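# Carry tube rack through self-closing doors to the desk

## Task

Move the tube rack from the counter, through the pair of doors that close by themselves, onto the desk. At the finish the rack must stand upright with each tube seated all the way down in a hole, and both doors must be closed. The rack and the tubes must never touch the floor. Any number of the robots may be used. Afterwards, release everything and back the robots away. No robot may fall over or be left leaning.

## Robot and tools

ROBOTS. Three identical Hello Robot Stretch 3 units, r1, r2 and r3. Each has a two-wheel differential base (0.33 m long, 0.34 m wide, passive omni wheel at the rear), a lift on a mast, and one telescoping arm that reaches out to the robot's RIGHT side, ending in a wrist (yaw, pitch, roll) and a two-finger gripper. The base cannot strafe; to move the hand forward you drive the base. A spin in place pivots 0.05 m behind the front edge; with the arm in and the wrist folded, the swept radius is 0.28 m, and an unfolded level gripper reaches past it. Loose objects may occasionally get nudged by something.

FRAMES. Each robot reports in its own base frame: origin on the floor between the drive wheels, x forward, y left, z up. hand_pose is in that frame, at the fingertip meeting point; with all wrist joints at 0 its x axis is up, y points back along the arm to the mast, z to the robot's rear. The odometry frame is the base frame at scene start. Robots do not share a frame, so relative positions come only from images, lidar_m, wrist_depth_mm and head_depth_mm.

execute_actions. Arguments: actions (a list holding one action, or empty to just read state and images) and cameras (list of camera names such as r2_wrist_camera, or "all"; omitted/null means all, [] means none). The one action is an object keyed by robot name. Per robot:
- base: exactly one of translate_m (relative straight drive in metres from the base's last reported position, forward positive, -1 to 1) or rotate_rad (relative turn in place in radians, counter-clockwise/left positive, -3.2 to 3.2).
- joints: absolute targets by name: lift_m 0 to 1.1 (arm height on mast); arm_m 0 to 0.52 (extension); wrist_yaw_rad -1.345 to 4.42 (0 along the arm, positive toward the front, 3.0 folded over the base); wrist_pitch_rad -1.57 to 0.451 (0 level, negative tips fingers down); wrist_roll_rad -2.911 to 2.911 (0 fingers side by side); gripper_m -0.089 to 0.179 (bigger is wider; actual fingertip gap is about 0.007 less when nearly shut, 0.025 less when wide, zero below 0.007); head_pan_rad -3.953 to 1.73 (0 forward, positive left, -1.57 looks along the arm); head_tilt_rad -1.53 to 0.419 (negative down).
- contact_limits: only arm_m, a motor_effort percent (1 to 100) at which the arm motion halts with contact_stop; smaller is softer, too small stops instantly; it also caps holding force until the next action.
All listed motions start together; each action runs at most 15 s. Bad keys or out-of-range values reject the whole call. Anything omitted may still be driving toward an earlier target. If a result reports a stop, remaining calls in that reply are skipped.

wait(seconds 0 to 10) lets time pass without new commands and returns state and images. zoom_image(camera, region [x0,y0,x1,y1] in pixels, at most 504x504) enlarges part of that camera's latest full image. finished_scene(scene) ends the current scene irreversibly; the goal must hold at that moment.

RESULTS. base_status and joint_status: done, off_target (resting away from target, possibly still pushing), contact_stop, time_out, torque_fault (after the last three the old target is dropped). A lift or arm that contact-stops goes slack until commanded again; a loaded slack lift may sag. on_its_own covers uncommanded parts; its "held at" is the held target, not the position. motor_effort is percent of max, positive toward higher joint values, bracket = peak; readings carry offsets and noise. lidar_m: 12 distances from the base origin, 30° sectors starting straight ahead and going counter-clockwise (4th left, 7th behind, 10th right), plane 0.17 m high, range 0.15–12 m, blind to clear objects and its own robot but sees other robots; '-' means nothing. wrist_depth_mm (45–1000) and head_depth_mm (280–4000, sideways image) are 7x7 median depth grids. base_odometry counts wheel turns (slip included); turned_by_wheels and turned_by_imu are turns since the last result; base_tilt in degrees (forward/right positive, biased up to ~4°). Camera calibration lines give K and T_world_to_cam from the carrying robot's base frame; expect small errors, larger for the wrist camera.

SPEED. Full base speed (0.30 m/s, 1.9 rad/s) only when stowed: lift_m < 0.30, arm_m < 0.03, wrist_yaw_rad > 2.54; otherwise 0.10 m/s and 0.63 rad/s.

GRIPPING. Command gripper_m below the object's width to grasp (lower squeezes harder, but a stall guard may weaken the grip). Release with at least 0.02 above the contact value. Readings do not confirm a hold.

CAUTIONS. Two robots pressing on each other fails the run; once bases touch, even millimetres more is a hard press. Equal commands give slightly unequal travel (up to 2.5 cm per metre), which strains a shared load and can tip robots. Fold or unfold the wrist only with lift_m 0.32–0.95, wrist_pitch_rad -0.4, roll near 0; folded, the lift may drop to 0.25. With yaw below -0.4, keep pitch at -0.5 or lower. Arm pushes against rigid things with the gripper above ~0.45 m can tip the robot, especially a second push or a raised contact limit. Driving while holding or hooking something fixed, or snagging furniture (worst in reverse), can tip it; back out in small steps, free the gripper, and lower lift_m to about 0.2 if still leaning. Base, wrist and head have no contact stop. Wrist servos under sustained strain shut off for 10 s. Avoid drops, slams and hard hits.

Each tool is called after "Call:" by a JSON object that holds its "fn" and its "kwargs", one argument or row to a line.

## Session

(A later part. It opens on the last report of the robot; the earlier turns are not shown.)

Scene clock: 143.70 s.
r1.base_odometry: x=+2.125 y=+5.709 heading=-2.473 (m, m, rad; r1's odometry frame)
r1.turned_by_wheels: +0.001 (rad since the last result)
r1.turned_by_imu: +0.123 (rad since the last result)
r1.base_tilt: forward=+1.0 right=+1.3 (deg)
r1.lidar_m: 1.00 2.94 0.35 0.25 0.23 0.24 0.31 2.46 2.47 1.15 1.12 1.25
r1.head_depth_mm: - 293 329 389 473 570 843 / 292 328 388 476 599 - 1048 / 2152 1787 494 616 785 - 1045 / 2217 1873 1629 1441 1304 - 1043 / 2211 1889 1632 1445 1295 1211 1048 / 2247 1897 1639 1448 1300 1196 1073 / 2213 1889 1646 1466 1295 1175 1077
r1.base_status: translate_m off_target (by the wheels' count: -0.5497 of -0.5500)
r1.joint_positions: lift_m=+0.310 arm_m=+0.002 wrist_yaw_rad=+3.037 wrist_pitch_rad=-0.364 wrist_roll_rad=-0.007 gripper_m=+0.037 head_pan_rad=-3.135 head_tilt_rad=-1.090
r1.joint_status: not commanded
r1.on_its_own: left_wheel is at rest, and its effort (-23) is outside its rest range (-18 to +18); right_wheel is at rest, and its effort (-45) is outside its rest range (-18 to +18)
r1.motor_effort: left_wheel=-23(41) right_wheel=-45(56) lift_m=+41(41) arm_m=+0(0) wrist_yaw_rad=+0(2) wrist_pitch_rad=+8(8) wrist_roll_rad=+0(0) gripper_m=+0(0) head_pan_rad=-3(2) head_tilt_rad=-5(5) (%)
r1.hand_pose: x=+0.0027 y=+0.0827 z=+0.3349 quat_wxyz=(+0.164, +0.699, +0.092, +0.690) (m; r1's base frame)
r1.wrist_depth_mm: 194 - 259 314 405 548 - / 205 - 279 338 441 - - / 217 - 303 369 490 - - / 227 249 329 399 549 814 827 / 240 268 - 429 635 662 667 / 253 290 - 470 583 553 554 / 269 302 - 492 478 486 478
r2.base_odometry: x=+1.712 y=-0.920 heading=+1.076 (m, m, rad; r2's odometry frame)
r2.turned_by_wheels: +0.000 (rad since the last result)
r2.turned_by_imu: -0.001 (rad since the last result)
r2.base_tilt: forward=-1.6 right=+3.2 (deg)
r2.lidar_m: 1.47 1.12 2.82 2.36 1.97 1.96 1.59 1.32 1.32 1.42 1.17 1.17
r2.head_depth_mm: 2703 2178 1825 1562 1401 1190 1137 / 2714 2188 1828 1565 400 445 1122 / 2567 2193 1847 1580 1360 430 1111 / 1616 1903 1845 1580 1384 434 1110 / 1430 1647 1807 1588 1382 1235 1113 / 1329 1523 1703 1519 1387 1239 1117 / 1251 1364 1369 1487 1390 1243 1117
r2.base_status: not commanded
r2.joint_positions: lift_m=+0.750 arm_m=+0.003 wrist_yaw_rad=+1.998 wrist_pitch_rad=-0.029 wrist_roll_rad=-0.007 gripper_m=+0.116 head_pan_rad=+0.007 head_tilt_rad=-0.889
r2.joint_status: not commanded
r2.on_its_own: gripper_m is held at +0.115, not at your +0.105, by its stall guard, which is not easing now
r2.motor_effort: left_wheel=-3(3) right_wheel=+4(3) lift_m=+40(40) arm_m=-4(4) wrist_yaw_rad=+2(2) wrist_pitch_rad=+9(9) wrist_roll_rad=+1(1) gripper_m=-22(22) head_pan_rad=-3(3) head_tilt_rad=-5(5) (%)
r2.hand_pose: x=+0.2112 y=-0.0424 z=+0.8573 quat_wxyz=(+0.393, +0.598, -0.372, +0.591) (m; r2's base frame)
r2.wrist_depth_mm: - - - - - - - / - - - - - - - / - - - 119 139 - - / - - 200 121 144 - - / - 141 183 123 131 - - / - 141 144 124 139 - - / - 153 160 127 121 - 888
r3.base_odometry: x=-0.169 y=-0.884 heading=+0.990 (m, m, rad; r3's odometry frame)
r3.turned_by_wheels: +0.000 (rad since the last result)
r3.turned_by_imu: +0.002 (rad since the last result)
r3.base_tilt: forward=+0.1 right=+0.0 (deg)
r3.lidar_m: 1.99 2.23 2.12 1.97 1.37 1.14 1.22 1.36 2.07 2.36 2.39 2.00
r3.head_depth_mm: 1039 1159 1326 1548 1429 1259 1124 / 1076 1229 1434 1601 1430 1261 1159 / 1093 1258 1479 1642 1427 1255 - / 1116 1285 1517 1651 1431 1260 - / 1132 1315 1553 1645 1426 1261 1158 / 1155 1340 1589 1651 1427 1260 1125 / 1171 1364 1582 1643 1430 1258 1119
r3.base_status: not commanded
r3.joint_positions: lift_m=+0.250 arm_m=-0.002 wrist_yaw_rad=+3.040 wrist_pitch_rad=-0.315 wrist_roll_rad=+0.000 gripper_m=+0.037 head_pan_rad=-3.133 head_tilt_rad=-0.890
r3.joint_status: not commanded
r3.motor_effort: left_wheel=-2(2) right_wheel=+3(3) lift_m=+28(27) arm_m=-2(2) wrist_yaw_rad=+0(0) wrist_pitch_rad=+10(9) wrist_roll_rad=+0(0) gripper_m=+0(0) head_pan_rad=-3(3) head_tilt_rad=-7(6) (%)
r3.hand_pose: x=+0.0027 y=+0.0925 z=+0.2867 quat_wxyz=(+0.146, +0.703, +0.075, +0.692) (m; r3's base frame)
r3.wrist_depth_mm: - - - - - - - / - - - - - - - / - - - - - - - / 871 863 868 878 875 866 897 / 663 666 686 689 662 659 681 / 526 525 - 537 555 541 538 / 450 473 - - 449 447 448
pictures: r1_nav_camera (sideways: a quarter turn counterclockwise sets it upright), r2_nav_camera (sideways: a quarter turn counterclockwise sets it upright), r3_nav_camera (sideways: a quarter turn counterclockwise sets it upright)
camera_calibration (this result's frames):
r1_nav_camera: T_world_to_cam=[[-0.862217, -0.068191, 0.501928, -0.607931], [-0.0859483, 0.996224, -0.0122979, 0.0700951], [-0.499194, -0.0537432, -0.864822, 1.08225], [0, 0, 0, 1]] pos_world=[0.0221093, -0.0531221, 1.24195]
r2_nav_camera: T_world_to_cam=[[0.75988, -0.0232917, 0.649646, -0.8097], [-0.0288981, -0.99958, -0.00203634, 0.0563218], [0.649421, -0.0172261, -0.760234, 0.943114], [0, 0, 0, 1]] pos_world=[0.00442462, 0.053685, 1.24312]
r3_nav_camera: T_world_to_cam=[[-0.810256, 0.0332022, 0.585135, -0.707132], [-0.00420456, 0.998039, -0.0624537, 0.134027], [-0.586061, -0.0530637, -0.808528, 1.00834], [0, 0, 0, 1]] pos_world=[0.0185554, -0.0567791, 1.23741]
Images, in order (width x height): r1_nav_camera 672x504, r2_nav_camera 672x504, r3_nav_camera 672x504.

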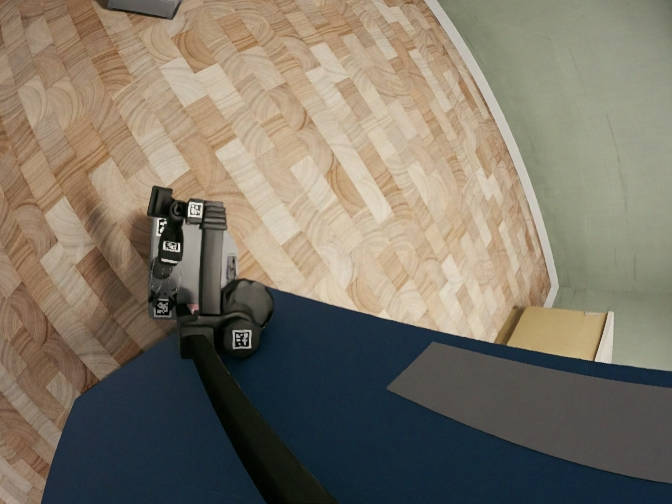

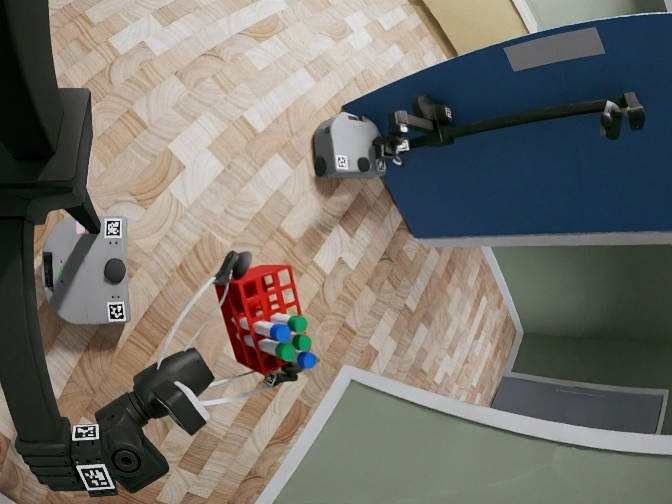

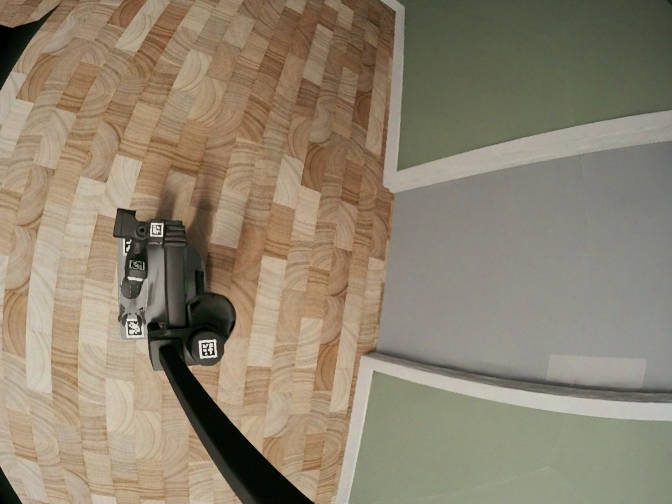

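Call:
{"fn": "execute_actions", "kwargs": {
  "actions": [
    {"r2":{"base":{"rotate_rad":-0.25},"joints":{"wrist_yaw_rad":2.3}},"r3":{"base":{"rotate_rad":-0.2},"joints":{"lift_m":0.31}}}
  ],
  "cameras": []
}}

Call:
{"fn": "execute_actions", "kwargs": {
  "actions": [
    {"r2":{"base":{"translate_m":0.9}},"r3":{"base":{"translate_m":-0.8}}}
  ],
  "cameras": ["r2_nav_camera","r3_nav_camera"]
}}

Scene clock: 146.03 s.
r1.base_odometry: x=+2.125 y=+5.709 heading=-2.473 (m, m, rad; r1's odometry frame)
r1.turned_by_wheels: +0.000 (rad since the last result)
r1.turned_by_imu: +0.000 (rad since the last result)
r1.base_tilt: forward=+1.0 right=+1.3 (deg)
r1.lidar_m: 1.00 2.93 0.35 0.25 0.23 0.24 0.32 2.46 2.47 1.11 1.12 1.25
r1.head_depth_mm: - 292 328 389 474 571 845 / 292 328 388 476 599 - 1052 / 2153 1797 493 616 787 - 1040 / 2217 1884 1641 1444 1303 - 1040 / 2233 1877 1637 1444 1297 1212 1046 / 2222 1882 1639 1450 1298 1193 1072 / 2208 1886 1650 1452 1308 1177 1073
r1.base_status: not commanded
r1.joint_positions: lift_m=+0.310 arm_m=+0.002 wrist_yaw_rad=+3.037 wrist_pitch_rad=-0.364 wrist_roll_rad=-0.007 gripper_m=+0.037 head_pan_rad=-3.135 head_tilt_rad=-1.090
r1.joint_status: not commanded
r1.on_its_own: left_wheel is at rest, and its effort (-24) is outside its rest range (-18 to +18); right_wheel is at rest, and its effort (-45) is outside its rest range (-18 to +18)
r1.motor_effort: left_wheel=-24(24) right_wheel=-45(45) lift_m=+41(41) arm_m=+0(0) wrist_yaw_rad=+0(0) wrist_pitch_rad=+8(8) wrist_roll_rad=+0(0) gripper_m=+0(0) head_pan_rad=-3(2) head_tilt_rad=-5(5) (%)
r1.hand_pose: x=+0.0027 y=+0.0827 z=+0.3349 quat_wxyz=(+0.164, +0.699, +0.092, +0.690) (m; r1's base frame)
r1.wrist_depth_mm: 194 - 261 315 404 549 - / 205 - 280 339 441 - - / 216 - 304 371 491 - - / 226 249 332 402 549 824 826 / 239 271 - 422 629 667 659 / 253 292 - 476 569 561 559 / 269 300 - 493 482 482 481
r2.base_odometry: x=+1.712 y=-0.920 heading=+0.826 (m, m, rad; r2's odometry frame)
r2.turned_by_wheels: -0.250 (rad since the last result)
r2.turned_by_imu: -0.253 (rad since the last result)
r2.base_tilt: forward=-1.6 right=+3.3 (deg)
r2.lidar_m: 1.18 1.12 1.34 2.89 2.07 1.96 1.99 1.39 1.32 1.35 1.23 1.17
r2.head_depth_mm: 1066 1200 1404 1540 1376 1224 1114 / 2720 2193 1717 1568 1380 1226 1131 / 2720 2196 1833 1577 1382 406 1109 / 2740 2197 1845 1588 1393 363 1081 / 2665 2204 1851 1586 1389 425 432 / 2480 1927 1845 1592 1393 1220 1103 / 1445 1580 1758 1596 1390 1239 1113
r2.base_status: done
r2.joint_positions: lift_m=+0.750 arm_m=+0.003 wrist_yaw_rad=+2.297 wrist_pitch_rad=-0.029 wrist_roll_rad=-0.007 gripper_m=+0.116 head_pan_rad=+0.007 head_tilt_rad=-0.889
r2.joint_status: all done
r2.on_its_own: gripper_m is held at +0.115, not at your +0.105, by its stall guard, which is not easing now
r2.motor_effort: left_wheel=+2(5) right_wheel=-4(7) lift_m=+40(40) arm_m=-4(4) wrist_yaw_rad=+2(4) wrist_pitch_rad=+9(9) wrist_roll_rad=+1(1) gripper_m=-23(23) head_pan_rad=-3(2) head_tilt_rad=-5(5) (%)
r2.hand_pose: x=+0.1696 y=+0.0215 z=+0.8573 quat_wxyz=(+0.300, +0.647, -0.279, +0.643) (m; r2's base frame)
r2.wrist_depth_mm: - - - - - - - / - - - - - - - / - - - 119 139 - - / - - 200 122 145 - - / - 141 183 123 133 - - / - 142 143 124 139 - - / - 153 159 127 121 - -
r3.base_odometry: x=-0.169 y=-0.884 heading=+0.790 (m, m, rad; r3's odometry frame)
r3.turned_by_wheels: -0.200 (rad since the last result)
r3.turned_by_imu: -0.196 (rad since the last result)
r3.base_tilt: forward=+0.1 right=+0.1 (deg)
r3.lidar_m: 1.98 2.06 2.12 1.96 1.62 1.18 1.15 1.26 1.62 2.36 2.44 2.07
r3.head_depth_mm: 1027 1188 1406 1616 1441 1258 1127 / 1025 1183 1403 1609 1435 1259 1177 / 1074 1219 1425 1620 1431 1262 - / 1089 1262 1491 1658 1428 1258 - / 1092 1258 1488 1644 1418 1250 1147 / 1094 1256 1485 1649 1425 1260 1122 / 1086 1257 1482 1645 1427 1258 1122
r3.base_status: done
r3.joint_positions: lift_m=+0.310 arm_m=-0.002 wrist_yaw_rad=+3.040 wrist_pitch_rad=-0.315 wrist_roll_rad=+0.000 gripper_m=+0.037 head_pan_rad=-3.133 head_tilt_rad=-0.890
r3.joint_status: all done
r3.motor_effort: left_wheel=+2(7) right_wheel=-3(9) lift_m=+39(37) arm_m=-2(2) wrist_yaw_rad=+0(0) wrist_pitch_rad=+9(10) wrist_roll_rad=+1(0) gripper_m=+1(0) head_pan_rad=-3(4) head_tilt_rad=-7(6) (%)
r3.hand_pose: x=+0.0027 y=+0.0925 z=+0.3462 quat_wxyz=(+0.147, +0.703, +0.075, +0.692) (m; r3's base frame)
r3.wrist_depth_mm: - - - - - - - / - - - - - - - / - - - - - - - / 989 993 - - - - - / 756 744 804 785 771 763 771 / 611 608 - 617 638 613 619 / 505 520 - 534 511 516 516
pictures: none
No camera images: the call's "cameras" was empty. Leave "cameras" out to get every camera's image.

Scene clock: 156.53 s.
r1.base_odometry: x=+2.125 y=+5.709 heading=-2.473 (m, m, rad; r1's odometry frame)
r1.turned_by_wheels: +0.000 (rad since the last result)
r1.turned_by_imu: -0.002 (rad since the last result)
r1.base_tilt: forward=+1.0 right=+1.4 (deg)
r1.lidar_m: 1.00 2.94 0.35 0.25 0.23 0.24 0.31 2.46 2.46 2.66 2.36 0.55
r1.head_depth_mm: - 293 329 389 474 572 845 / 292 328 388 476 599 - 1055 / 2147 1800 494 616 786 - 1043 / 2224 1885 1630 1435 1303 - 1041 / 2231 1877 1636 1443 1291 1215 1042 / 2218 1887 1637 1457 1297 1193 1078 / 2212 1902 1639 1455 1303 1175 1074
r1.base_status: not commanded
r1.joint_positions: lift_m=+0.310 arm_m=+0.002 wrist_yaw_rad=+3.037 wrist_pitch_rad=-0.364 wrist_roll_rad=-0.007 gripper_m=+0.037 head_pan_rad=-3.135 head_tilt_rad=-1.090
r1.joint_status: not commanded
r1.on_its_own: left_wheel is at rest, and its effort (-24) is outside its rest range (-18 to +18); right_wheel is at rest, and its effort (-44) is outside its rest range (-18 to +18)
r1.motor_effort: left_wheel=-24(24) right_wheel=-44(45) lift_m=+41(41) arm_m=+1(0) wrist_yaw_rad=+0(0) wrist_pitch_rad=+8(8) wrist_roll_rad=+0(0) gripper_m=+0(0) head_pan_rad=-2(2) head_tilt_rad=-5(5) (%)
r1.hand_pose: x=+0.0027 y=+0.0827 z=+0.3349 quat_wxyz=(+0.164, +0.699, +0.092, +0.690) (m; r1's base frame)
r1.wrist_depth_mm: 194 - 259 316 401 551 - / 205 - 279 339 443 - - / 215 - 304 367 491 - - / 225 249 330 403 557 822 830 / 239 269 - 426 632 673 677 / 254 288 - 477 571 560 552 / 269 303 - 494 479 486 478
r2.base_odometry: x=+2.322 y=-0.258 heading=+0.826 (m, m, rad; r2's odometry frame)
r2.turned_by_wheels: +0.000 (rad since the last result)
r2.turned_by_imu: +0.004 (rad since the last result)
r2.base_tilt: forward=-1.6 right=+3.3 (deg)
r2.lidar_m: 2.07 0.82 0.81 0.66 2.90 2.76 2.59 1.82 1.72 0.56 0.38 0.39
r2.head_depth_mm: 2454 2170 1828 1564 1373 1028 1086 / 2534 2178 1823 1567 1376 1227 1129 / 2622 2209 1829 1577 1379 406 1105 / 2510 2206 1839 1579 1386 363 1081 / 2179 2220 1843 1589 1390 425 431 / 1903 2076 1855 1590 1395 1218 1102 / 1683 1851 1860 1447 1372 1239 1122
r2.base_status: done
r2.joint_positions: lift_m=+0.750 arm_m=+0.003 wrist_yaw_rad=+2.298 wrist_pitch_rad=-0.029 wrist_roll_rad=-0.007 gripper_m=+0.116 head_pan_rad=+0.007 head_tilt_rad=-0.889
r2.joint_status: not commanded
r2.on_its_own: gripper_m is held at +0.115, not at your +0.105, by its stall guard, which is not easing now
r2.motor_effort: left_wheel=+1(5) right_wheel=-3(5) lift_m=+40(40) arm_m=-4(4) wrist_yaw_rad=+2(3) wrist_pitch_rad=+9(9) wrist_roll_rad=+1(0) gripper_m=-22(22) head_pan_rad=-3(3) head_tilt_rad=-6(6) (%)
r2.hand_pose: x=+0.1696 y=+0.0216 z=+0.8573 quat_wxyz=(+0.300, +0.647, -0.279, +0.643) (m; r2's base frame)
r2.wrist_depth_mm: 704 740 773 861 - - - / 711 729 798 845 - - - / 735 802 845 119 138 - - / 770 792 200 121 144 - - / 794 141 183 123 132 - - / - 143 144 124 139 - - / 862 154 159 128 121 - -
r3.base_odometry: x=-0.732 y=-1.452 heading=+0.790 (m, m, rad; r3's odometry frame)
r3.turned_by_wheels: +0.000 (rad since the last result)
r3.turned_by_imu: +0.005 (rad since the last result)
r3.base_tilt: forward=+0.1 right=+0.0 (deg)
r3.lidar_m: 2.78 2.90 2.47 1.34 0.49 0.38 0.42 0.44 0.60 1.36 2.45 2.89
r3.head_depth_mm: 360 416 470 515 595 878 1108 / 359 415 493 593 706 887 1096 / 359 416 490 601 777 1042 - / 360 415 492 602 775 1083 - / 359 415 491 599 771 1080 1157 / 358 413 489 597 768 1076 1125 / 358 413 488 596 765 1072 1122
r3.base_status: done
r3.joint_positions: lift_m=+0.310 arm_m=-0.002 wrist_yaw_rad=+3.040 wrist_pitch_rad=-0.315 wrist_roll_rad=+0.000 gripper_m=+0.037 head_pan_rad=-3.133 head_tilt_rad=-0.890
r3.joint_status: not commanded
r3.motor_effort: left_wheel=+2(4) right_wheel=-3(11) lift_m=+38(38) arm_m=-3(1) wrist_yaw_rad=+0(1) wrist_pitch_rad=+9(10) wrist_roll_rad=+1(0) gripper_m=+0(0) head_pan_rad=-3(3) head_tilt_rad=-7(6) (%)
r3.hand_pose: x=+0.0027 y=+0.0925 z=+0.3462 quat_wxyz=(+0.147, +0.703, +0.075, +0.692) (m; r3's base frame)
r3.wrist_depth_mm: 491 - - - - - - / 490 - - - - - - / 483 624 - - - - - / 484 656 982 999 - - - / 477 666 788 799 769 776 777 / 462 578 - 616 635 623 617 / 447 505 - 536 521 515 522
pictures: r2_nav_camera (sideways: a quarter turn counterclockwise sets it upright), r3_nav_camera (sideways: a quarter turn counterclockwise sets it upright)
camera_calibration (this result's frames):
r2_nav_camera: T_world_to_cam=[[0.76001, -0.0233471, 0.649492, -0.8095], [-0.0289726, -0.999578, -0.00202904, 0.0563127], [0.649265, -0.0172754, -0.760366, 0.943286], [0, 0, 0, 1]] pos_world=[0.00441669, 0.0536851, 1.24312]
r3_nav_camera: T_world_to_cam=[[-0.810253, 0.0333631, 0.58513, -0.707126], [-0.00400599, 0.99804, -0.0624537, 0.134025], [-0.586067, -0.0529473, -0.808531, 1.00835], [0, 0, 0, 1]] pos_world=[0.0185445, -0.0567815, 1.23741]
Images, in order (width x height): r2_nav_camera 672x504, r3_nav_camera 672x504.

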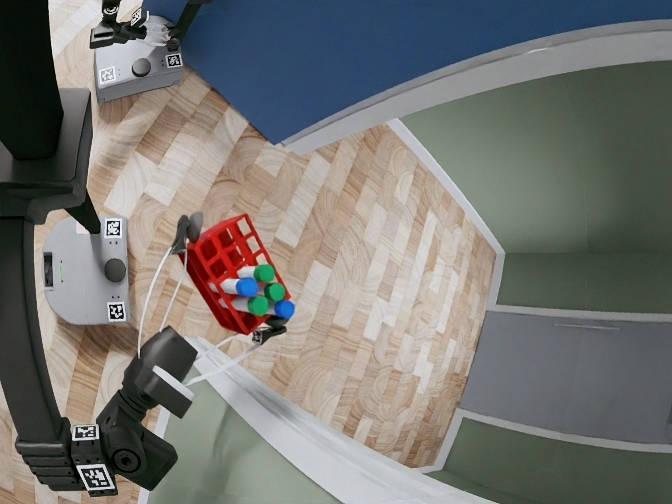

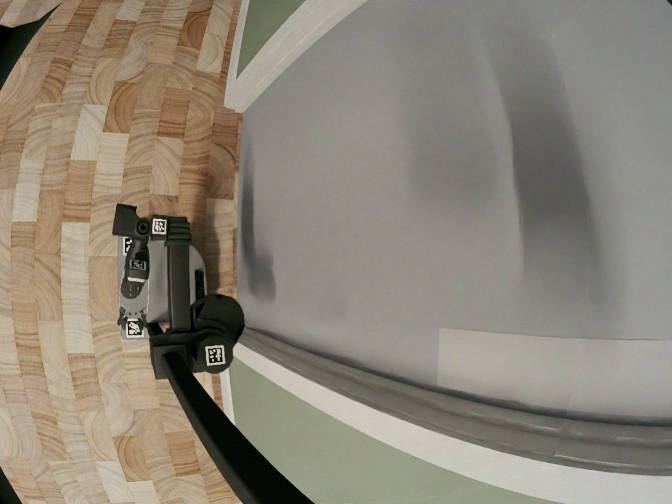

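Call:
{"fn": "execute_actions", "kwargs": {
  "actions": [
    {"r2":{"base":{"rotate_rad":0.2}},"r3":{"base":{"rotate_rad":0.2}}}
  ],
  "cameras": []
}}

Call:
{"fn": "execute_actions", "kwargs": {
  "actions": [
    {"r2":{"base":{"translate_m":0.4}},"r3":{"base":{"translate_m":-0.4},"joints":{"head_tilt_rad":-1.1}}}
  ],
  "cameras": []
}}

Call:
{"fn": "execute_actions", "kwargs": {
  "actions": [
    {"r2":{"base":{"rotate_rad":-0.35}},"r3":{"base":{"rotate_rad":-0.2}}}
  ],
  "cameras": ["r2_nav_camera","r3_nav_camera"]
}}

Scene clock: 158.93 s.
r1.base_odometry: x=+2.125 y=+5.709 heading=-2.473 (m, m, rad; r1's odometry frame)
r1.turned_by_wheels: +0.000 (rad since the last result)
r1.turned_by_imu: +0.000 (rad since the last result)
r1.base_tilt: forward=+1.1 right=+1.3 (deg)
r1.lidar_m: 1.00 2.94 0.35 0.25 0.23 0.24 0.32 2.46 2.47 2.66 2.36 0.57
r1.head_depth_mm: - 293 328 389 475 571 843 / 292 328 388 476 600 - 1054 / 2150 1789 493 617 786 - 1042 / 2218 1874 1630 1444 1304 - 1044 / 2215 1894 1639 1442 1294 1212 1044 / 2235 1880 1643 1445 1297 1190 1073 / 2193 1891 1653 1456 1297 1178 1076
r1.base_status: not commanded
r1.joint_positions: lift_m=+0.310 arm_m=+0.002 wrist_yaw_rad=+3.037 wrist_pitch_rad=-0.364 wrist_roll_rad=-0.007 gripper_m=+0.037 head_pan_rad=-3.135 head_tilt_rad=-1.090
r1.joint_status: not commanded
r1.on_its_own: left_wheel is at rest, and its effort (-24) is outside its rest range (-18 to +18); right_wheel is at rest, and its effort (-45) is outside its rest range (-18 to +18)
r1.motor_effort: left_wheel=-24(23) right_wheel=-45(45) lift_m=+41(41) arm_m=+0(0) wrist_yaw_rad=+0(0) wrist_pitch_rad=+8(8) wrist_roll_rad=+0(0) gripper_m=+0(0) head_pan_rad=-2(2) head_tilt_rad=-5(6) (%)
r1.hand_pose: x=+0.0027 y=+0.0827 z=+0.3349 quat_wxyz=(+0.164, +0.699, +0.092, +0.690) (m; r1's base frame)
r1.wrist_depth_mm: 194 - 261 317 402 553 - / 206 - 281 339 441 - - / 217 - 301 365 492 - - / 228 248 329 403 552 829 813 / 239 268 - 429 631 668 668 / 253 289 - 472 578 548 557 / 266 301 - 490 474 480 480
r2.base_odometry: x=+2.322 y=-0.258 heading=+1.026 (m, m, rad; r2's odometry frame)
r2.turned_by_wheels: +0.200 (rad since the last result)
r2.turned_by_imu: +0.202 (rad since the last result)
r2.base_tilt: forward=-1.6 right=+3.3 (deg)
r2.lidar_m: 1.73 0.81 0.67 0.66 2.77 2.76 2.16 1.74 0.93 0.46 0.38 2.69
r2.head_depth_mm: 2581 2188 1822 1556 1377 1220 1085 / 2473 2167 1833 1570 1379 1225 1125 / 2206 2189 1837 1573 1381 406 1112 / 1947 2131 1832 1582 1381 363 1077 / 1739 1988 1842 1585 1386 425 431 / 1573 1781 1776 1364 1389 1224 1097 / 1402 913 1008 1155 1345 1240 1118
r2.base_status: done
r2.joint_positions: lift_m=+0.750 arm_m=+0.003 wrist_yaw_rad=+2.298 wrist_pitch_rad=-0.029 wrist_roll_rad=-0.007 gripper_m=+0.116 head_pan_rad=+0.007 head_tilt_rad=-0.889
r2.joint_status: not commanded
r2.on_its_own: gripper_m is held at +0.115, not at your +0.105, by its stall guard, which is not easing now
r2.motor_effort: left_wheel=-3(6) right_wheel=+3(7) lift_m=+39(39) arm_m=-4(4) wrist_yaw_rad=+2(2) wrist_pitch_rad=+9(9) wrist_roll_rad=+1(1) gripper_m=-22(22) head_pan_rad=-2(3) head_tilt_rad=-6(5) (%)
r2.hand_pose: x=+0.1695 y=+0.0216 z=+0.8573 quat_wxyz=(+0.300, +0.647, -0.279, +0.643) (m; r2's base frame)
r2.wrist_depth_mm: 765 764 768 777 834 - - / 776 791 774 797 875 - - / 800 815 836 120 139 - - / 869 827 201 121 144 - - / 871 141 182 123 132 - - / - 142 144 125 139 - - / 920 153 159 128 121 - -
r3.base_odometry: x=-0.732 y=-1.452 heading=+0.990 (m, m, rad; r3's odometry frame)
r3.turned_by_wheels: +0.200 (rad since the last result)
r3.turned_by_imu: +0.198 (rad since the last result)
r3.base_tilt: forward=+0.1 right=+0.0 (deg)
r3.lidar_m: 2.79 2.57 1.98 0.77 0.40 0.38 0.42 0.48 0.78 2.35 2.65 2.79
r3.head_depth_mm: 347 396 464 560 676 772 1076 / 352 405 477 576 729 953 1072 / 359 414 489 593 756 1026 - / 366 422 500 611 785 1096 - / 372 431 512 630 818 1164 1157 / 379 441 526 649 857 1198 1121 / 387 451 539 671 891 1213 1116
r3.base_status: done
r3.joint_positions: lift_m=+0.310 arm_m=-0.002 wrist_yaw_rad=+3.040 wrist_pitch_rad=-0.315 wrist_roll_rad=+0.000 gripper_m=+0.037 head_pan_rad=-3.133 head_tilt_rad=-0.890
r3.joint_status: not commanded
r3.motor_effort: left_wheel=-2(6) right_wheel=+3(9) lift_m=+38(38) arm_m=-2(1) wrist_yaw_rad=+0(0) wrist_pitch_rad=+9(10) wrist_roll_rad=+1(1) gripper_m=+0(0) head_pan_rad=-3(3) head_tilt_rad=-7(6) (%)
r3.hand_pose: x=+0.0027 y=+0.0925 z=+0.3462 quat_wxyz=(+0.147, +0.703, +0.075, +0.692) (m; r3's base frame)
r3.wrist_depth_mm: 373 - - - - - - / 382 - - - - - - / 388 462 - - - - - / 394 498 968 - - - - / 394 527 795 783 768 778 744 / 384 518 - 609 631 617 627 / 386 487 - 526 512 515 521
pictures: none
No camera images: the call's "cameras" was empty. Leave "cameras" out to get every camera's image.

Scene clock: 164.43 s.
r1.base_odometry: x=+2.125 y=+5.709 heading=-2.473 (m, m, rad; r1's odometry frame)
r1.turned_by_wheels: +0.000 (rad since the last result)
r1.turned_by_imu: -0.001 (rad since the last result)
r1.base_tilt: forward=+1.0 right=+1.2 (deg)
r1.lidar_m: 0.55 2.68 0.35 0.25 0.23 0.24 0.32 2.46 2.47 2.66 2.36 1.25
r1.head_depth_mm: - 293 328 388 475 571 843 / 292 328 388 477 600 - 1050 / 2159 1791 493 616 786 - 1043 / 2198 1875 1629 1448 1297 - 1043 / 2240 1889 1634 1443 1296 1216 1043 / 2247 1884 1642 1452 1303 1194 1076 / 2200 1891 1650 1451 1296 1179 1074
r1.base_status: not commanded
r1.joint_positions: lift_m=+0.310 arm_m=+0.002 wrist_yaw_rad=+3.037 wrist_pitch_rad=-0.364 wrist_roll_rad=-0.007 gripper_m=+0.037 head_pan_rad=-3.135 head_tilt_rad=-1.090
r1.joint_status: not commanded
r1.on_its_own: left_wheel is at rest, and its effort (-25) is outside its rest range (-18 to +18); right_wheel is at rest, and its effort (-44) is outside its rest range (-18 to +18)
r1.motor_effort: left_wheel=-25(24) right_wheel=-44(45) lift_m=+41(41) arm_m=+0(0) wrist_yaw_rad=+0(0) wrist_pitch_rad=+8(8) wrist_roll_rad=+0(0) gripper_m=+1(0) head_pan_rad=-2(1) head_tilt_rad=-5(5) (%)
r1.hand_pose: x=+0.0027 y=+0.0827 z=+0.3349 quat_wxyz=(+0.164, +0.699, +0.092, +0.690) (m; r1's base frame)
r1.wrist_depth_mm: 194 - 260 316 396 554 - / 203 - 280 339 443 - - / 216 - 304 370 493 - - / 227 247 331 399 551 831 823 / 239 268 - 423 632 664 670 / 255 291 - 477 567 559 559 / 270 302 - 494 474 481 475
r2.base_odometry: x=+2.529 y=+0.084 heading=+1.026 (m, m, rad; r2's odometry frame)
r2.turned_by_wheels: +0.000 (rad since the last result)
r2.turned_by_imu: +0.002 (rad since the last result)
r2.base_tilt: forward=-1.6 right=+3.3 (deg)
r2.lidar_m: 1.42 0.55 0.52 0.61 0.69 3.05 2.46 1.99 0.36 0.40 1.61 2.12
r2.head_depth_mm: 2318 2174 1821 1572 1375 1225 1113 / 2070 2189 1828 1564 1374 1228 1130 / 1778 2078 1823 1579 1386 406 1110 / 1571 1840 1838 1587 1385 362 1082 / 1418 1623 1788 1583 1387 425 431 / 1279 1453 1669 1591 1393 1217 1102 / 1173 1309 1483 1566 964 1125 1120
r2.base_status: done
r2.joint_positions: lift_m=+0.750 arm_m=+0.003 wrist_yaw_rad=+2.298 wrist_pitch_rad=-0.029 wrist_roll_rad=-0.007 gripper_m=+0.116 head_pan_rad=+0.007 head_tilt_rad=-0.889
r2.joint_status: not commanded
r2.on_its_own: gripper_m is held at +0.115, not at your +0.105, by its stall guard, which is not easing now
r2.motor_effort: left_wheel=-3(4) right_wheel=+3(8) lift_m=+40(40) arm_m=-4(4) wrist_yaw_rad=+2(2) wrist_pitch_rad=+10(9) wrist_roll_rad=+1(1) gripper_m=-22(22) head_pan_rad=-3(3) head_tilt_rad=-5(5) (%)
r2.hand_pose: x=+0.1695 y=+0.0216 z=+0.8573 quat_wxyz=(+0.300, +0.647, -0.279, +0.643) (m; r2's base frame)
r2.wrist_depth_mm: 488 493 493 - - - - / 507 506 516 566 - - - / 522 526 536 119 139 - - / 529 531 199 121 144 - - / 552 141 183 122 132 - - / - 142 144 124 139 - - / 603 152 159 127 121 - -
r3.base_odometry: x=-0.952 y=-1.786 heading=+0.990 (m, m, rad; r3's odometry frame)
r3.turned_by_wheels: +0.000 (rad since the last result)
r3.turned_by_imu: +0.002 (rad since the last result)
r3.base_tilt: forward=+0.2 right=+0.1 (deg)
r3.lidar_m: 3.16 2.88 0.25 0.24 0.94 0.30 0.27 0.27 0.34 0.65 2.55 3.15
r3.head_depth_mm: 288 329 424 594 1287 1225 803 / - 321 409 564 904 1212 1058 / - 312 396 539 777 - - / - 306 383 517 750 - - / - 302 371 495 739 - - / - 298 360 475 699 1124 - / - 295 349 457 658 1140 1093
r3.base_status: translate_m off_target (by the wheels' count: -0.3999 of -0.4000)
r3.joint_positions: lift_m=+0.310 arm_m=-0.002 wrist_yaw_rad=+3.040 wrist_pitch_rad=-0.315 wrist_roll_rad=+0.000 gripper_m=+0.037 head_pan_rad=-3.134 head_tilt_rad=-1.090
r3.joint_status: all done
r3.on_its_own: right_wheel is at rest, and its effort (-30) is outside its rest range (-18 to +18)
r3.motor_effort: left_wheel=-10(31) right_wheel=-30(39) lift_m=+38(38) arm_m=-2(2) wrist_yaw_rad=+0(1) wrist_pitch_rad=+10(10) wrist_roll_rad=+0(0) gripper_m=+0(0) head_pan_rad=-2(3) head_tilt_rad=-7(29) (%)
r3.hand_pose: x=+0.0027 y=+0.0924 z=+0.3462 quat_wxyz=(+0.147, +0.703, +0.076, +0.692) (m; r3's base frame)
r3.wrist_depth_mm: 833 - 813 262 - - - / 935 - 859 281 - - - / 996 975 941 302 - - - / - - 953 325 959 - - / 756 752 807 358 759 770 771 / 605 611 - 395 646 615 626 / 509 510 - 436 499 513 519
pictures: none
No camera images: the call's "cameras" was empty. Leave "cameras" out to get every camera's image.

Scene clock: 165.93 s.
r1.base_odometry: x=+2.125 y=+5.709 heading=-2.473 (m, m, rad; r1's odometry frame)
r1.turned_by_wheels: +0.000 (rad since the last result)
r1.turned_by_imu: +0.000 (rad since the last result)
r1.base_tilt: forward=+1.0 right=+1.3 (deg)
r1.lidar_m: 0.55 0.57 0.35 0.25 0.23 0.24 0.32 2.46 2.47 2.67 2.36 1.25
r1.head_depth_mm: - 293 329 388 475 571 843 / 292 328 388 476 600 - 1055 / 2161 1797 494 617 782 - 1041 / 2212 1877 1638 1444 1297 - 1042 / 2223 1893 1628 1441 1299 1213 1047 / 2236 1887 1640 1448 1303 1191 1077 / 2198 1887 1656 1459 1295 1187 1075
r1.base_status: not commanded
r1.joint_positions: lift_m=+0.310 arm_m=+0.002 wrist_yaw_rad=+3.037 wrist_pitch_rad=-0.364 wrist_roll_rad=-0.007 gripper_m=+0.037 head_pan_rad=-3.135 head_tilt_rad=-1.090
r1.joint_status: not commanded
r1.on_its_own: left_wheel is at rest, and its effort (-23) is outside its rest range (-18 to +18); right_wheel is at rest, and its effort (-45) is outside its rest range (-18 to +18)
r1.motor_effort: left_wheel=-23(23) right_wheel=-45(44) lift_m=+41(41) arm_m=+0(0) wrist_yaw_rad=+0(1) wrist_pitch_rad=+8(8) wrist_roll_rad=+0(0) gripper_m=+1(1) head_pan_rad=-2(2) head_tilt_rad=-6(5) (%)
r1.hand_pose: x=+0.0027 y=+0.0827 z=+0.3349 quat_wxyz=(+0.164, +0.699, +0.092, +0.690) (m; r1's base frame)
r1.wrist_depth_mm: 194 - 261 316 400 550 - / 205 - 279 341 436 - - / 214 - 304 369 489 - - / 226 248 329 402 553 834 836 / 240 269 - 424 619 653 671 / 254 290 - 477 568 555 562 / 270 302 - 493 480 475 480
r2.base_odometry: x=+2.529 y=+0.084 heading=+0.676 (m, m, rad; r2's odometry frame)
r2.turned_by_wheels: -0.350 (rad since the last result)
r2.turned_by_imu: -0.354 (rad since the last result)
r2.base_tilt: forward=-1.6 right=+3.2 (deg)
r2.lidar_m: 2.06 1.27 0.51 0.53 0.69 3.05 3.07 2.21 0.95 0.36 1.14 2.14
r2.head_depth_mm: 1954 2140 1830 1569 1377 1226 1112 / 1953 2127 1824 1567 1382 1224 1130 / 2275 2195 1836 1574 1382 406 1108 / 2397 2204 1850 1578 1385 363 1078 / 2290 2208 1846 1588 1383 425 432 / 1894 2041 1856 1587 1396 1221 1102 / 1622 1759 1814 1591 1395 1240 1115
r2.base_status: done
r2.joint_positions: lift_m=+0.750 arm_m=+0.003 wrist_yaw_rad=+2.298 wrist_pitch_rad=-0.029 wrist_roll_rad=-0.007 gripper_m=+0.116 head_pan_rad=+0.007 head_tilt_rad=-0.889
r2.joint_status: not commanded
r2.on_its_own: gripper_m is held at +0.115, not at your +0.105, by its stall guard, which is not easing now
r2.motor_effort: left_wheel=+2(5) right_wheel=-4(8) lift_m=+40(39) arm_m=-4(4) wrist_yaw_rad=+2(2) wrist_pitch_rad=+10(9) wrist_roll_rad=+1(0) gripper_m=-22(21) head_pan_rad=-3(3) head_tilt_rad=-6(6) (%)
r2.hand_pose: x=+0.1695 y=+0.0216 z=+0.8573 quat_wxyz=(+0.300, +0.647, -0.279, +0.643) (m; r2's base frame)
r2.wrist_depth_mm: 428 502 - - - - - / 441 517 - - - - - / 453 535 - 119 139 - - / 473 537 200 121 144 - - / 488 141 184 123 133 - - / - 142 144 124 139 - - / 531 153 160 128 121 - -
r3.base_odometry: x=-0.952 y=-1.786 heading=+0.790 (m, m, rad; r3's odometry frame)
r3.turned_by_wheels: -0.200 (rad since the last result)
r3.turned_by_imu: -0.195 (rad since the last result)
r3.base_tilt: forward=+0.2 right=+0.0 (deg)
r3.lidar_m: 3.14 2.88 2.17 0.24 0.26 0.33 0.27 0.27 0.30 0.46 2.36 3.24
r3.head_depth_mm: 306 377 503 1420 1310 1225 745 / 298 357 464 661 1283 1214 1063 / 291 337 432 597 881 - - / - 319 402 543 793 - - / - 306 378 499 736 - - / - 298 355 462 657 995 - / - 291 336 428 592 955 1094
r3.base_status: done
r3.joint_positions: lift_m=+0.310 arm_m=-0.002 wrist_yaw_rad=+3.040 wrist_pitch_rad=-0.315 wrist_roll_rad=+0.000 gripper_m=+0.037 head_pan_rad=-3.134 head_tilt_rad=-1.090
r3.joint_status: not commanded
r3.on_its_own: right_wheel is at rest, and its effort (-32) is outside its rest range (-18 to +18)
r3.motor_effort: left_wheel=-10(10) right_wheel=-32(42) lift_m=+38(38) arm_m=-2(2) wrist_yaw_rad=+0(1) wrist_pitch_rad=+10(10) wrist_roll_rad=+0(0) gripper_m=+0(0) head_pan_rad=-2(3) head_tilt_rad=-6(6) (%)
r3.hand_pose: x=+0.0027 y=+0.0924 z=+0.3462 quat_wxyz=(+0.147, +0.703, +0.076, +0.692) (m; r3's base frame)
r3.wrist_depth_mm: 746 - 255 269 - - - / 783 - 271 291 - - - / 840 862 295 312 - - - / 868 879 317 338 995 - - / 752 764 345 370 762 769 782 / 605 614 - 404 643 620 619 / 503 508 - 443 512 520 513
pictures: r2_nav_camera (sideways: a quarter turn counterclockwise sets it upright), r3_nav_camera (sideways: a quarter turn counterclockwise sets it upright)
camera_calibration (this result's frames):
r2_nav_camera: T_world_to_cam=[[0.76004, -0.0233771, 0.649456, -0.809454], [-0.0290123, -0.999577, -0.00202735, 0.0563108], [0.649229, -0.0173014, -0.760396, 0.943326], [0, 0, 0, 1]] pos_world=[0.00441606, 0.0536851, 1.24312]
r3_nav_camera: T_world_to_cam=[[-0.910449, 0.0331506, 0.41229, -0.481366], [0.00900128, 0.998135, -0.0603788, 0.131229], [-0.413523, -0.0512607, -0.90905, 1.13793], [0, 0, 0, 1]] pos_world=[0.0311211, -0.0566951, 1.24082]
Images, in order (width x height): r2_nav_camera 672x504, r3_nav_camera 672x504.

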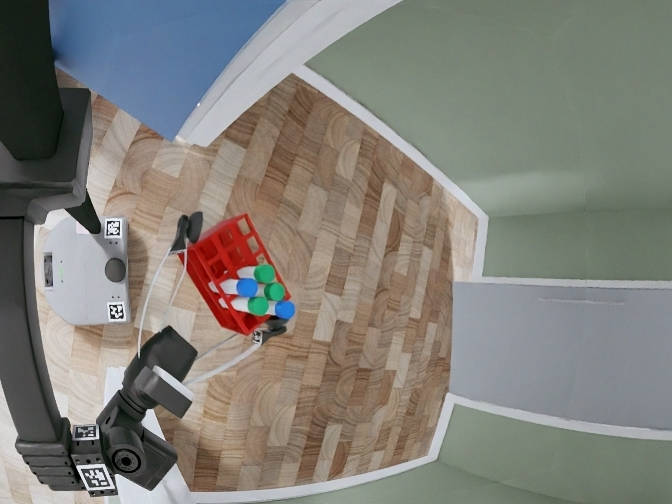

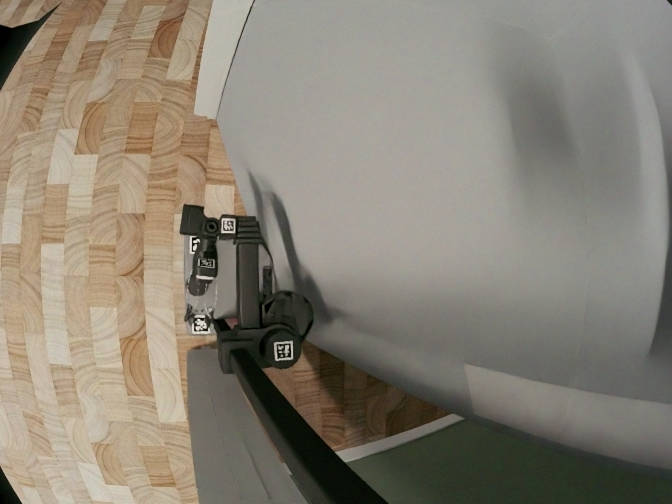

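Call:
{"fn": "execute_actions", "kwargs": {
  "actions": [
    {"r2":{"base":{"translate_m":0.85}},"r3":{"base":{"translate_m":-0.45}}}
  ],
  "cameras": []
}}

Call:
{"fn": "execute_actions", "kwargs": {
  "actions": [
    {"r1":{"base":{"rotate_rad":0.7}},"r3":{"base":{"rotate_rad":0.85}}}
  ],
  "cameras": []
}}

Call:
{"fn": "execute_actions", "kwargs": {
  "actions": [
    {"r1":{"base":{"translate_m":-0.6}},"r3":{"base":{"translate_m":-0.55}}}
  ],
  "cameras": ["r1_nav_camera","r2_nav_camera","r3_nav_camera"]
}}

Scene clock: 176.87 s.
r1.base_odometry: x=+2.125 y=+5.709 heading=-2.473 (m, m, rad; r1's odometry frame)
r1.turned_by_wheels: +0.000 (rad since the last result)
r1.turned_by_imu: -0.002 (rad since the last result)
r1.base_tilt: forward=+1.0 right=+1.4 (deg)
r1.lidar_m: 1.00 1.29 0.35 0.25 0.23 0.24 0.31 2.46 2.46 2.66 2.36 1.25
r1.head_depth_mm: - 293 329 389 474 570 844 / 292 328 388 477 600 - 1053 / 2142 1799 493 617 783 - 1044 / 2232 1869 1633 1444 1308 - 1046 / 2229 1876 1626 1443 1292 1211 1048 / 2228 1877 1647 1447 1289 1198 1077 / 2210 1899 1648 1453 1301 1180 1073
r1.base_status: not commanded
r1.joint_positions: lift_m=+0.310 arm_m=+0.002 wrist_yaw_rad=+3.037 wrist_pitch_rad=-0.364 wrist_roll_rad=-0.007 gripper_m=+0.037 head_pan_rad=-3.135 head_tilt_rad=-1.090
r1.joint_status: not commanded
r1.on_its_own: left_wheel is at rest, and its effort (-24) is outside its rest range (-18 to +18); right_wheel is at rest, and its effort (-45) is outside its rest range (-18 to +18)
r1.motor_effort: left_wheel=-24(25) right_wheel=-45(45) lift_m=+41(41) arm_m=+0(0) wrist_yaw_rad=-1(0) wrist_pitch_rad=+8(8) wrist_roll_rad=+0(0) gripper_m=+1(0) head_pan_rad=-3(2) head_tilt_rad=-6(5) (%)
r1.hand_pose: x=+0.0027 y=+0.0827 z=+0.3349 quat_wxyz=(+0.164, +0.699, +0.092, +0.690) (m; r1's base frame)
r1.wrist_depth_mm: 194 - 259 313 400 549 - / 206 - 280 339 439 - - / 216 - 304 364 493 - 951 / 227 248 330 405 559 806 812 / 238 269 - 429 636 663 662 / 253 291 - 480 576 555 552 / 270 302 - 489 477 484 480
r2.base_odometry: x=+3.192 y=+0.616 heading=+0.676 (m, m, rad; r2's odometry frame)
r2.turned_by_wheels: +0.000 (rad since the last result)
r2.turned_by_imu: +0.004 (rad since the last result)
r2.base_tilt: forward=-1.6 right=+3.3 (deg)
r2.lidar_m: 1.14 0.97 0.87 0.87 0.68 0.68 3.86 0.89 1.22 1.22 1.47 0.89
r2.head_depth_mm: 2594 2179 1310 1398 1376 1228 1112 / 1455 1205 1497 1477 1376 1227 1127 / 1520 1776 1839 1572 1381 406 1110 / 1588 1870 1836 1578 1377 363 1080 / 1628 1860 1845 1590 1386 425 431 / 1431 1569 1726 1590 1390 1224 1100 / 1225 1326 1439 1530 1394 1241 1118
r2.base_status: done
r2.joint_positions: lift_m=+0.750 arm_m=+0.003 wrist_yaw_rad=+2.298 wrist_pitch_rad=-0.029 wrist_roll_rad=-0.007 gripper_m=+0.116 head_pan_rad=+0.007 head_tilt_rad=-0.889
r2.joint_status: not commanded
r2.on_its_own: gripper_m is held at +0.115, not at your +0.105, by its stall guard, which is not easing now
r2.motor_effort: left_wheel=+1(6) right_wheel=-3(4) lift_m=+40(40) arm_m=-4(4) wrist_yaw_rad=+2(2) wrist_pitch_rad=+9(9) wrist_roll_rad=+1(1) gripper_m=-22(22) head_pan_rad=-3(3) head_tilt_rad=-6(5) (%)
r2.hand_pose: x=+0.1695 y=+0.0216 z=+0.8573 quat_wxyz=(+0.300, +0.647, -0.279, +0.643) (m; r2's base frame)
r2.wrist_depth_mm: 704 771 884 - - - - / 717 812 906 - - - - / 747 828 940 119 139 - - / 758 833 200 121 144 - - / 789 141 183 123 132 - - / - 142 144 124 139 - - / 857 154 159 128 121 - -
r3.base_odometry: x=-1.268 y=-2.106 heading=+0.790 (m, m, rad; r3's odometry frame)
r3.turned_by_wheels: +0.000 (rad since the last result)
r3.turned_by_imu: +0.004 (rad since the last result)
r3.base_tilt: forward=+0.1 right=+0.0 (deg)
r3.lidar_m: 3.61 0.45 0.54 0.84 0.88 1.20 0.30 0.24 0.24 0.26 0.41 3.21
r3.head_depth_mm: 1838 1816 1607 1439 1306 1226 1095 / 1839 1814 1599 1437 1304 1215 1090 / 1954 1805 1591 1433 1325 - - / 2026 1546 1596 1443 1313 - - / 2064 1565 1557 1390 884 - - / 2012 345 397 491 636 840 - / - 299 346 414 513 675 926
r3.base_status: done
r3.joint_positions: lift_m=+0.310 arm_m=-0.002 wrist_yaw_rad=+3.040 wrist_pitch_rad=-0.315 wrist_roll_rad=+0.000 gripper_m=+0.037 head_pan_rad=-3.134 head_tilt_rad=-1.090
r3.joint_status: not commanded
r3.motor_effort: left_wheel=-6(16) right_wheel=-12(40) lift_m=+37(38) arm_m=-2(2) wrist_yaw_rad=+0(0) wrist_pitch_rad=+10(10) wrist_roll_rad=+0(0) gripper_m=+0(0) head_pan_rad=-4(3) head_tilt_rad=-6(6) (%)
r3.hand_pose: x=+0.0027 y=+0.0924 z=+0.3462 quat_wxyz=(+0.147, +0.703, +0.076, +0.692) (m; r3's base frame)
r3.wrist_depth_mm: 738 - 790 813 823 537 385 / 789 - 839 868 879 549 379 / 851 880 888 957 923 555 378 / 888 906 945 973 899 560 402 / 773 739 824 806 771 562 434 / 607 608 - 620 638 552 492 / 514 517 - 530 511 522 509
pictures: none
No camera images: the call's "cameras" was empty. Leave "cameras" out to get every camera's image.

Scene clock: 179.53 s.
r1.base_odometry: x=+2.125 y=+5.709 heading=-1.773 (m, m, rad; r1's odometry frame)
r1.turned_by_wheels: +0.700 (rad since the last result)
r1.turned_by_imu: +0.699 (rad since the last result)
r1.base_tilt: forward=+1.0 right=+1.3 (deg)
r1.lidar_m: 0.61 0.24 0.18 0.17 0.18 0.25 2.46 2.53 2.48 2.36 1.00 1.02
r1.head_depth_mm: 2160 1850 1615 1435 516 511 496 / 2160 1863 1626 1436 1286 - 757 / 2160 1873 1622 1435 1309 - 1039 / 2168 1883 1632 1444 1304 - 1042 / 2176 1869 1627 1443 1302 1220 1046 / 2169 1897 1636 1450 1296 1192 1074 / 2180 1896 1643 1455 1296 1177 1075
r1.base_status: done
r1.joint_positions: lift_m=+0.310 arm_m=+0.002 wrist_yaw_rad=+3.037 wrist_pitch_rad=-0.364 wrist_roll_rad=-0.007 gripper_m=+0.037 head_pan_rad=-3.135 head_tilt_rad=-1.090
r1.joint_status: not commanded
r1.motor_effort: left_wheel=-12(27) right_wheel=+3(37) lift_m=+41(41) arm_m=+0(1) wrist_yaw_rad=-1(0) wrist_pitch_rad=+8(8) wrist_roll_rad=+0(0) gripper_m=+0(0) head_pan_rad=-2(2) head_tilt_rad=-6(5) (%)
r1.hand_pose: x=+0.0027 y=+0.0827 z=+0.3349 quat_wxyz=(+0.164, +0.699, +0.092, +0.690) (m; r1's base frame)
r1.wrist_depth_mm: 180 - 189 194 199 204 212 / 192 - 204 209 215 222 230 / 208 - 220 226 235 241 253 / 224 229 240 247 258 268 278 / 246 252 - 271 285 299 309 / 271 282 - 307 318 337 351 / 300 306 - 333 360 385 406
r2.base_odometry: x=+3.192 y=+0.616 heading=+0.676 (m, m, rad; r2's odometry frame)
r2.turned_by_wheels: +0.000 (rad since the last result)
r2.turned_by_imu: +0.000 (rad since the last result)
r2.base_tilt: forward=-1.6 right=+3.3 (deg)
r2.lidar_m: 1.06 0.96 0.86 0.87 0.69 0.68 3.86 0.89 1.22 1.22 1.47 0.86
r2.head_depth_mm: 2541 1144 1492 1401 1370 1219 1112 / 1491 1898 1791 1513 1378 1227 1132 / 1521 1776 1831 1575 1384 406 1105 / 1580 1858 1834 1578 1385 363 1081 / 1624 1873 1854 1586 1384 425 431 / 1432 1569 1727 1584 1392 1220 1102 / 1221 1321 1443 1527 1398 1243 1117
r2.base_status: not commanded
r2.joint_positions: lift_m=+0.750 arm_m=+0.003 wrist_yaw_rad=+2.298 wrist_pitch_rad=-0.029 wrist_roll_rad=-0.007 gripper_m=+0.116 head_pan_rad=+0.007 head_tilt_rad=-0.889
r2.joint_status: not commanded
r2.on_its_own: gripper_m is held at +0.115, not at your +0.105, by its stall guard, which is not easing now
r2.motor_effort: left_wheel=+1(1) right_wheel=-3(2) lift_m=+39(40) arm_m=-4(4) wrist_yaw_rad=+3(3) wrist_pitch_rad=+9(9) wrist_roll_rad=+1(1) gripper_m=-22(21) head_pan_rad=-2(3) head_tilt_rad=-6(6) (%)
r2.hand_pose: x=+0.1695 y=+0.0216 z=+0.8573 quat_wxyz=(+0.300, +0.647, -0.279, +0.643) (m; r2's base frame)
r2.wrist_depth_mm: 689 765 876 998 - - - / 732 792 889 - - - - / 721 819 977 119 139 - - / 759 836 201 121 145 - - / 771 141 182 123 134 - - / - 142 144 124 139 - - / 850 152 159 128 121 - -
r3.base_odometry: x=-1.268 y=-2.106 heading=+1.640 (m, m, rad; r3's odometry frame)
r3.turned_by_wheels: +0.850 (rad since the last result)
r3.turned_by_imu: +0.833 (rad since the last result)
r3.base_tilt: forward=+0.1 right=+0.1 (deg)
r3.lidar_m: 0.45 0.84 0.84 1.01 1.18 0.29 0.27 0.28 0.36 0.78 3.60 0.46
r3.head_depth_mm: - 314 399 576 1308 1229 1100 / - 310 392 538 1129 1215 1087 / - 306 386 524 749 - - / - 306 379 510 732 - - / - 304 372 499 749 - - / - 302 366 485 724 1178 - / - 297 359 474 700 1156 1093
r3.base_status: done
r3.joint_positions: lift_m=+0.310 arm_m=-0.002 wrist_yaw_rad=+3.040 wrist_pitch_rad=-0.315 wrist_roll_rad=+0.000 gripper_m=+0.037 head_pan_rad=-3.134 head_tilt_rad=-1.090
r3.joint_status: not commanded
r3.motor_effort: left_wheel=-15(19) right_wheel=-6(12) lift_m=+38(38) arm_m=-2(2) wrist_yaw_rad=+0(0) wrist_pitch_rad=+10(10) wrist_roll_rad=+1(1) gripper_m=+1(0) head_pan_rad=-3(3) head_tilt_rad=-6(6) (%)
r3.hand_pose: x=+0.0027 y=+0.0924 z=+0.3462 quat_wxyz=(+0.147, +0.703, +0.076, +0.692) (m; r3's base frame)
r3.wrist_depth_mm: - - - - 896 729 629 / - - - - 912 744 660 / - - - - 968 798 680 / 979 - - - 957 836 724 / 758 757 786 800 765 777 728 / 610 604 - 612 645 619 617 / 511 515 - 520 515 516 522
pictures: none
No camera images: the call's "cameras" was empty. Leave "cameras" out to get every camera's image.

Scene clock: 186.80 s.
r1.base_odometry: x=+2.246 y=+6.297 heading=-1.773 (m, m, rad; r1's odometry frame)
r1.turned_by_wheels: +0.000 (rad since the last result)
r1.turned_by_imu: +0.001 (rad since the last result)
r1.base_tilt: forward=+0.9 right=+1.3 (deg)
r1.lidar_m: 1.22 1.31 1.74 1.76 1.80 1.95 1.86 1.92 2.50 2.38 1.87 1.23
r1.head_depth_mm: 1759 1857 1617 1431 1284 1197 1062 / 1754 1868 1620 1434 1291 - 1052 / 1761 1876 1624 1442 1312 - 1046 / 1758 1876 1631 1449 1300 - 1044 / 1752 1888 1638 1449 1298 1220 1041 / 1745 1898 1638 1453 1298 1192 1074 / 1748 1890 1646 1450 1301 1176 1078
r1.base_status: done
r1.joint_positions: lift_m=+0.310 arm_m=+0.002 wrist_yaw_rad=+3.037 wrist_pitch_rad=-0.364 wrist_roll_rad=-0.007 gripper_m=+0.037 head_pan_rad=-3.135 head_tilt_rad=-1.090
r1.joint_status: not commanded
r1.motor_effort: left_wheel=-3(17) right_wheel=+2(2) lift_m=+41(41) arm_m=+0(0) wrist_yaw_rad=+0(0) wrist_pitch_rad=+8(8) wrist_roll_rad=+0(0) gripper_m=+1(1) head_pan_rad=-3(2) head_tilt_rad=-6(5) (%)
r1.hand_pose: x=+0.0027 y=+0.0827 z=+0.3349 quat_wxyz=(+0.164, +0.699, +0.092, +0.690) (m; r1's base frame)
r1.wrist_depth_mm: - - - - - - - / - - - - - - - / - - - - - - - / 799 817 822 817 819 825 834 / 658 666 - 668 667 667 655 / 557 556 - 557 574 557 556 / 478 493 - 512 476 477 480
r2.base_odometry: x=+3.192 y=+0.616 heading=+0.676 (m, m, rad; r2's odometry frame)
r2.turned_by_wheels: +0.000 (rad since the last result)
r2.turned_by_imu: -0.001 (rad since the last result)
r2.base_tilt: forward=-1.6 right=+3.3 (deg)
r2.lidar_m: 1.56 0.96 0.87 0.87 0.68 0.68 0.77 0.89 1.22 1.22 0.79 0.77
r2.head_depth_mm: 2688 2181 1816 1572 1374 1226 1113 / 1488 2011 1826 1567 1378 1227 1129 / 1520 1777 1832 1577 1384 406 1109 / 1589 1853 1838 1583 1375 363 1079 / 1624 1861 1849 1589 1386 425 432 / 1424 1565 1730 1596 1386 1219 1101 / 1219 1327 1440 1526 1396 1243 1119
r2.base_status: not commanded
r2.joint_positions: lift_m=+0.750 arm_m=+0.003 wrist_yaw_rad=+2.298 wrist_pitch_rad=-0.029 wrist_roll_rad=-0.007 gripper_m=+0.116 head_pan_rad=+0.007 head_tilt_rad=-0.889
r2.joint_status: not commanded
r2.on_its_own: gripper_m is held at +0.115, not at your +0.105, by its stall guard, which is not easing now
r2.motor_effort: left_wheel=+1(1) right_wheel=-3(3) lift_m=+40(40) arm_m=-4(4) wrist_yaw_rad=+2(2) wrist_pitch_rad=+9(9) wrist_roll_rad=+1(1) gripper_m=-23(21) head_pan_rad=-3(3) head_tilt_rad=-5(6) (%)
r2.hand_pose: x=+0.1695 y=+0.0216 z=+0.8573 quat_wxyz=(+0.300, +0.647, -0.279, +0.643) (m; r2's base frame)
r2.wrist_depth_mm: 692 773 913 - - - - / 719 792 882 - - - - / 738 826 949 120 139 - - / 781 817 199 122 144 - - / 776 141 183 123 135 - - / - 142 143 124 138 - - / 836 153 160 128 121 - -
r3.base_odometry: x=-1.230 y=-2.654 heading=+1.639 (m, m, rad; r3's odometry frame)
r3.turned_by_wheels: -0.001 (rad since the last result)
r3.turned_by_imu: +0.052 (rad since the last result)
r3.base_tilt: forward=+0.2 right=+0.0 (deg)
r3.lidar_m: 0.97 1.23 1.24 0.90 0.90 1.45 0.28 0.25 0.25 0.31 0.59 3.96
r3.head_depth_mm: 1524 1757 1610 1443 1313 1224 1093 / 1365 1712 1602 1442 1299 1211 1086 / 1220 1510 1601 1443 1319 - - / 1112 1346 1558 1436 1313 - - / 982 352 428 548 777 - - / - 310 372 469 630 864 - / - 292 334 411 529 740 1071
r3.base_status: translate_m off_target (by the wheels' count: -0.5495 of -0.5500)
r3.joint_positions: lift_m=+0.310 arm_m=-0.002 wrist_yaw_rad=+3.041 wrist_pitch_rad=-0.316 wrist_roll_rad=+0.000 gripper_m=+0.037 head_pan_rad=-3.135 head_tilt_rad=-1.091
r3.joint_status: not commanded
r3.on_its_own: left_wheel is at rest, and its effort (-59) is outside its rest range (-18 to +18); right_wheel is at rest, and its effort (-62) is outside its rest range (-18 to +18)
r3.motor_effort: left_wheel=-59(71) right_wheel=-62(66) lift_m=+36(38) arm_m=-3(3) wrist_yaw_rad=-1(3) wrist_pitch_rad=+10(11) wrist_roll_rad=+0(1) gripper_m=+0(1) head_pan_rad=-3(4) head_tilt_rad=-6(6) (%)
r3.hand_pose: x=+0.0025 y=+0.0923 z=+0.3460 quat_wxyz=(+0.147, +0.703, +0.076, +0.692) (m; r3's base frame)
r3.wrist_depth_mm: - - - - - - 911 / - - - - - - 966 / - - - - - - 980 / 984 911 - 993 - - 971 / 737 745 792 790 759 780 781 / 608 605 - 607 641 621 619 / 506 504 - 528 506 518 516
pictures: r1_nav_camera (sideways: a quarter turn counterclockwise sets it upright), r2_nav_camera (sideways: a quarter turn counterclockwise sets it upright), r3_nav_camera (sideways: a quarter turn counterclockwise sets it upright)
camera_calibration (this result's frames):
r1_nav_camera: T_world_to_cam=[[-0.862221, -0.0681898, 0.501921, -0.607923], [-0.0859468, 0.996224, -0.0122984, 0.0700958], [-0.499187, -0.0537425, -0.864826, 1.08226], [0, 0, 0, 1]] pos_world=[0.0221097, -0.0531221, 1.24196]
r2_nav_camera: T_world_to_cam=[[0.760056, -0.0233768, 0.649437, -0.809429], [-0.0290122, -0.999577, -0.00202644, 0.0563096], [0.64921, -0.0173014, -0.760413, 0.943347], [0, 0, 0, 1]] pos_world=[0.00441457, 0.0536851, 1.24312]
r3_nav_camera: T_world_to_cam=[[-0.910808, 0.0343107, 0.411403, -0.480208], [0.0103347, 0.998123, -0.0603627, 0.131199], [-0.412702, -0.050727, -0.909453, 1.13845], [0, 0, 0, 1]] pos_world=[0.0311081, -0.0567266, 1.24085]
Images, in order (width x height): r1_nav_camera 672x504, r2_nav_camera 672x504, r3_nav_camera 672x504.

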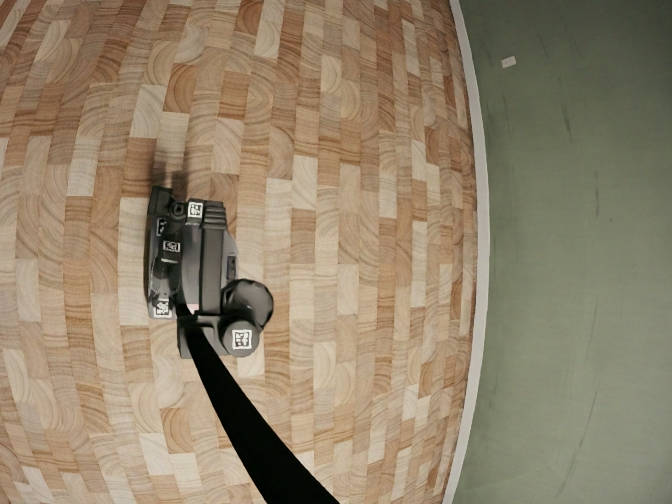

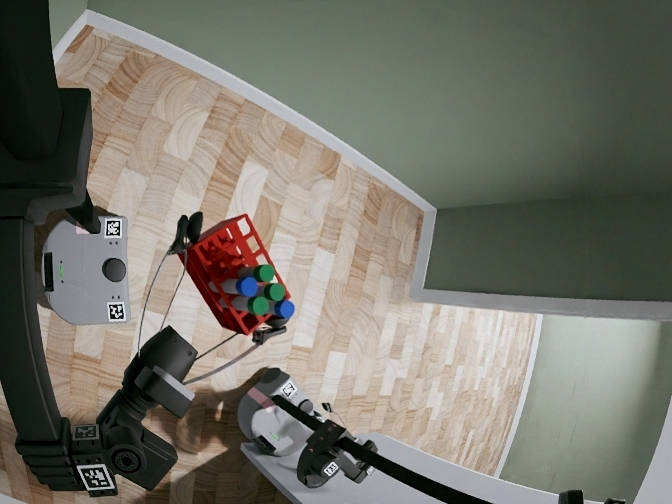

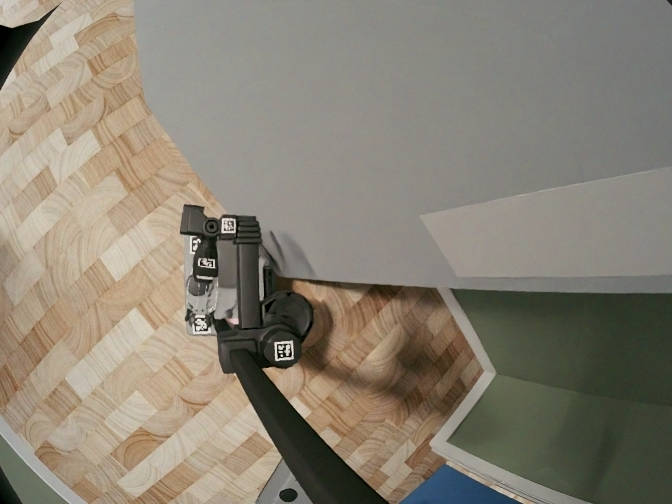

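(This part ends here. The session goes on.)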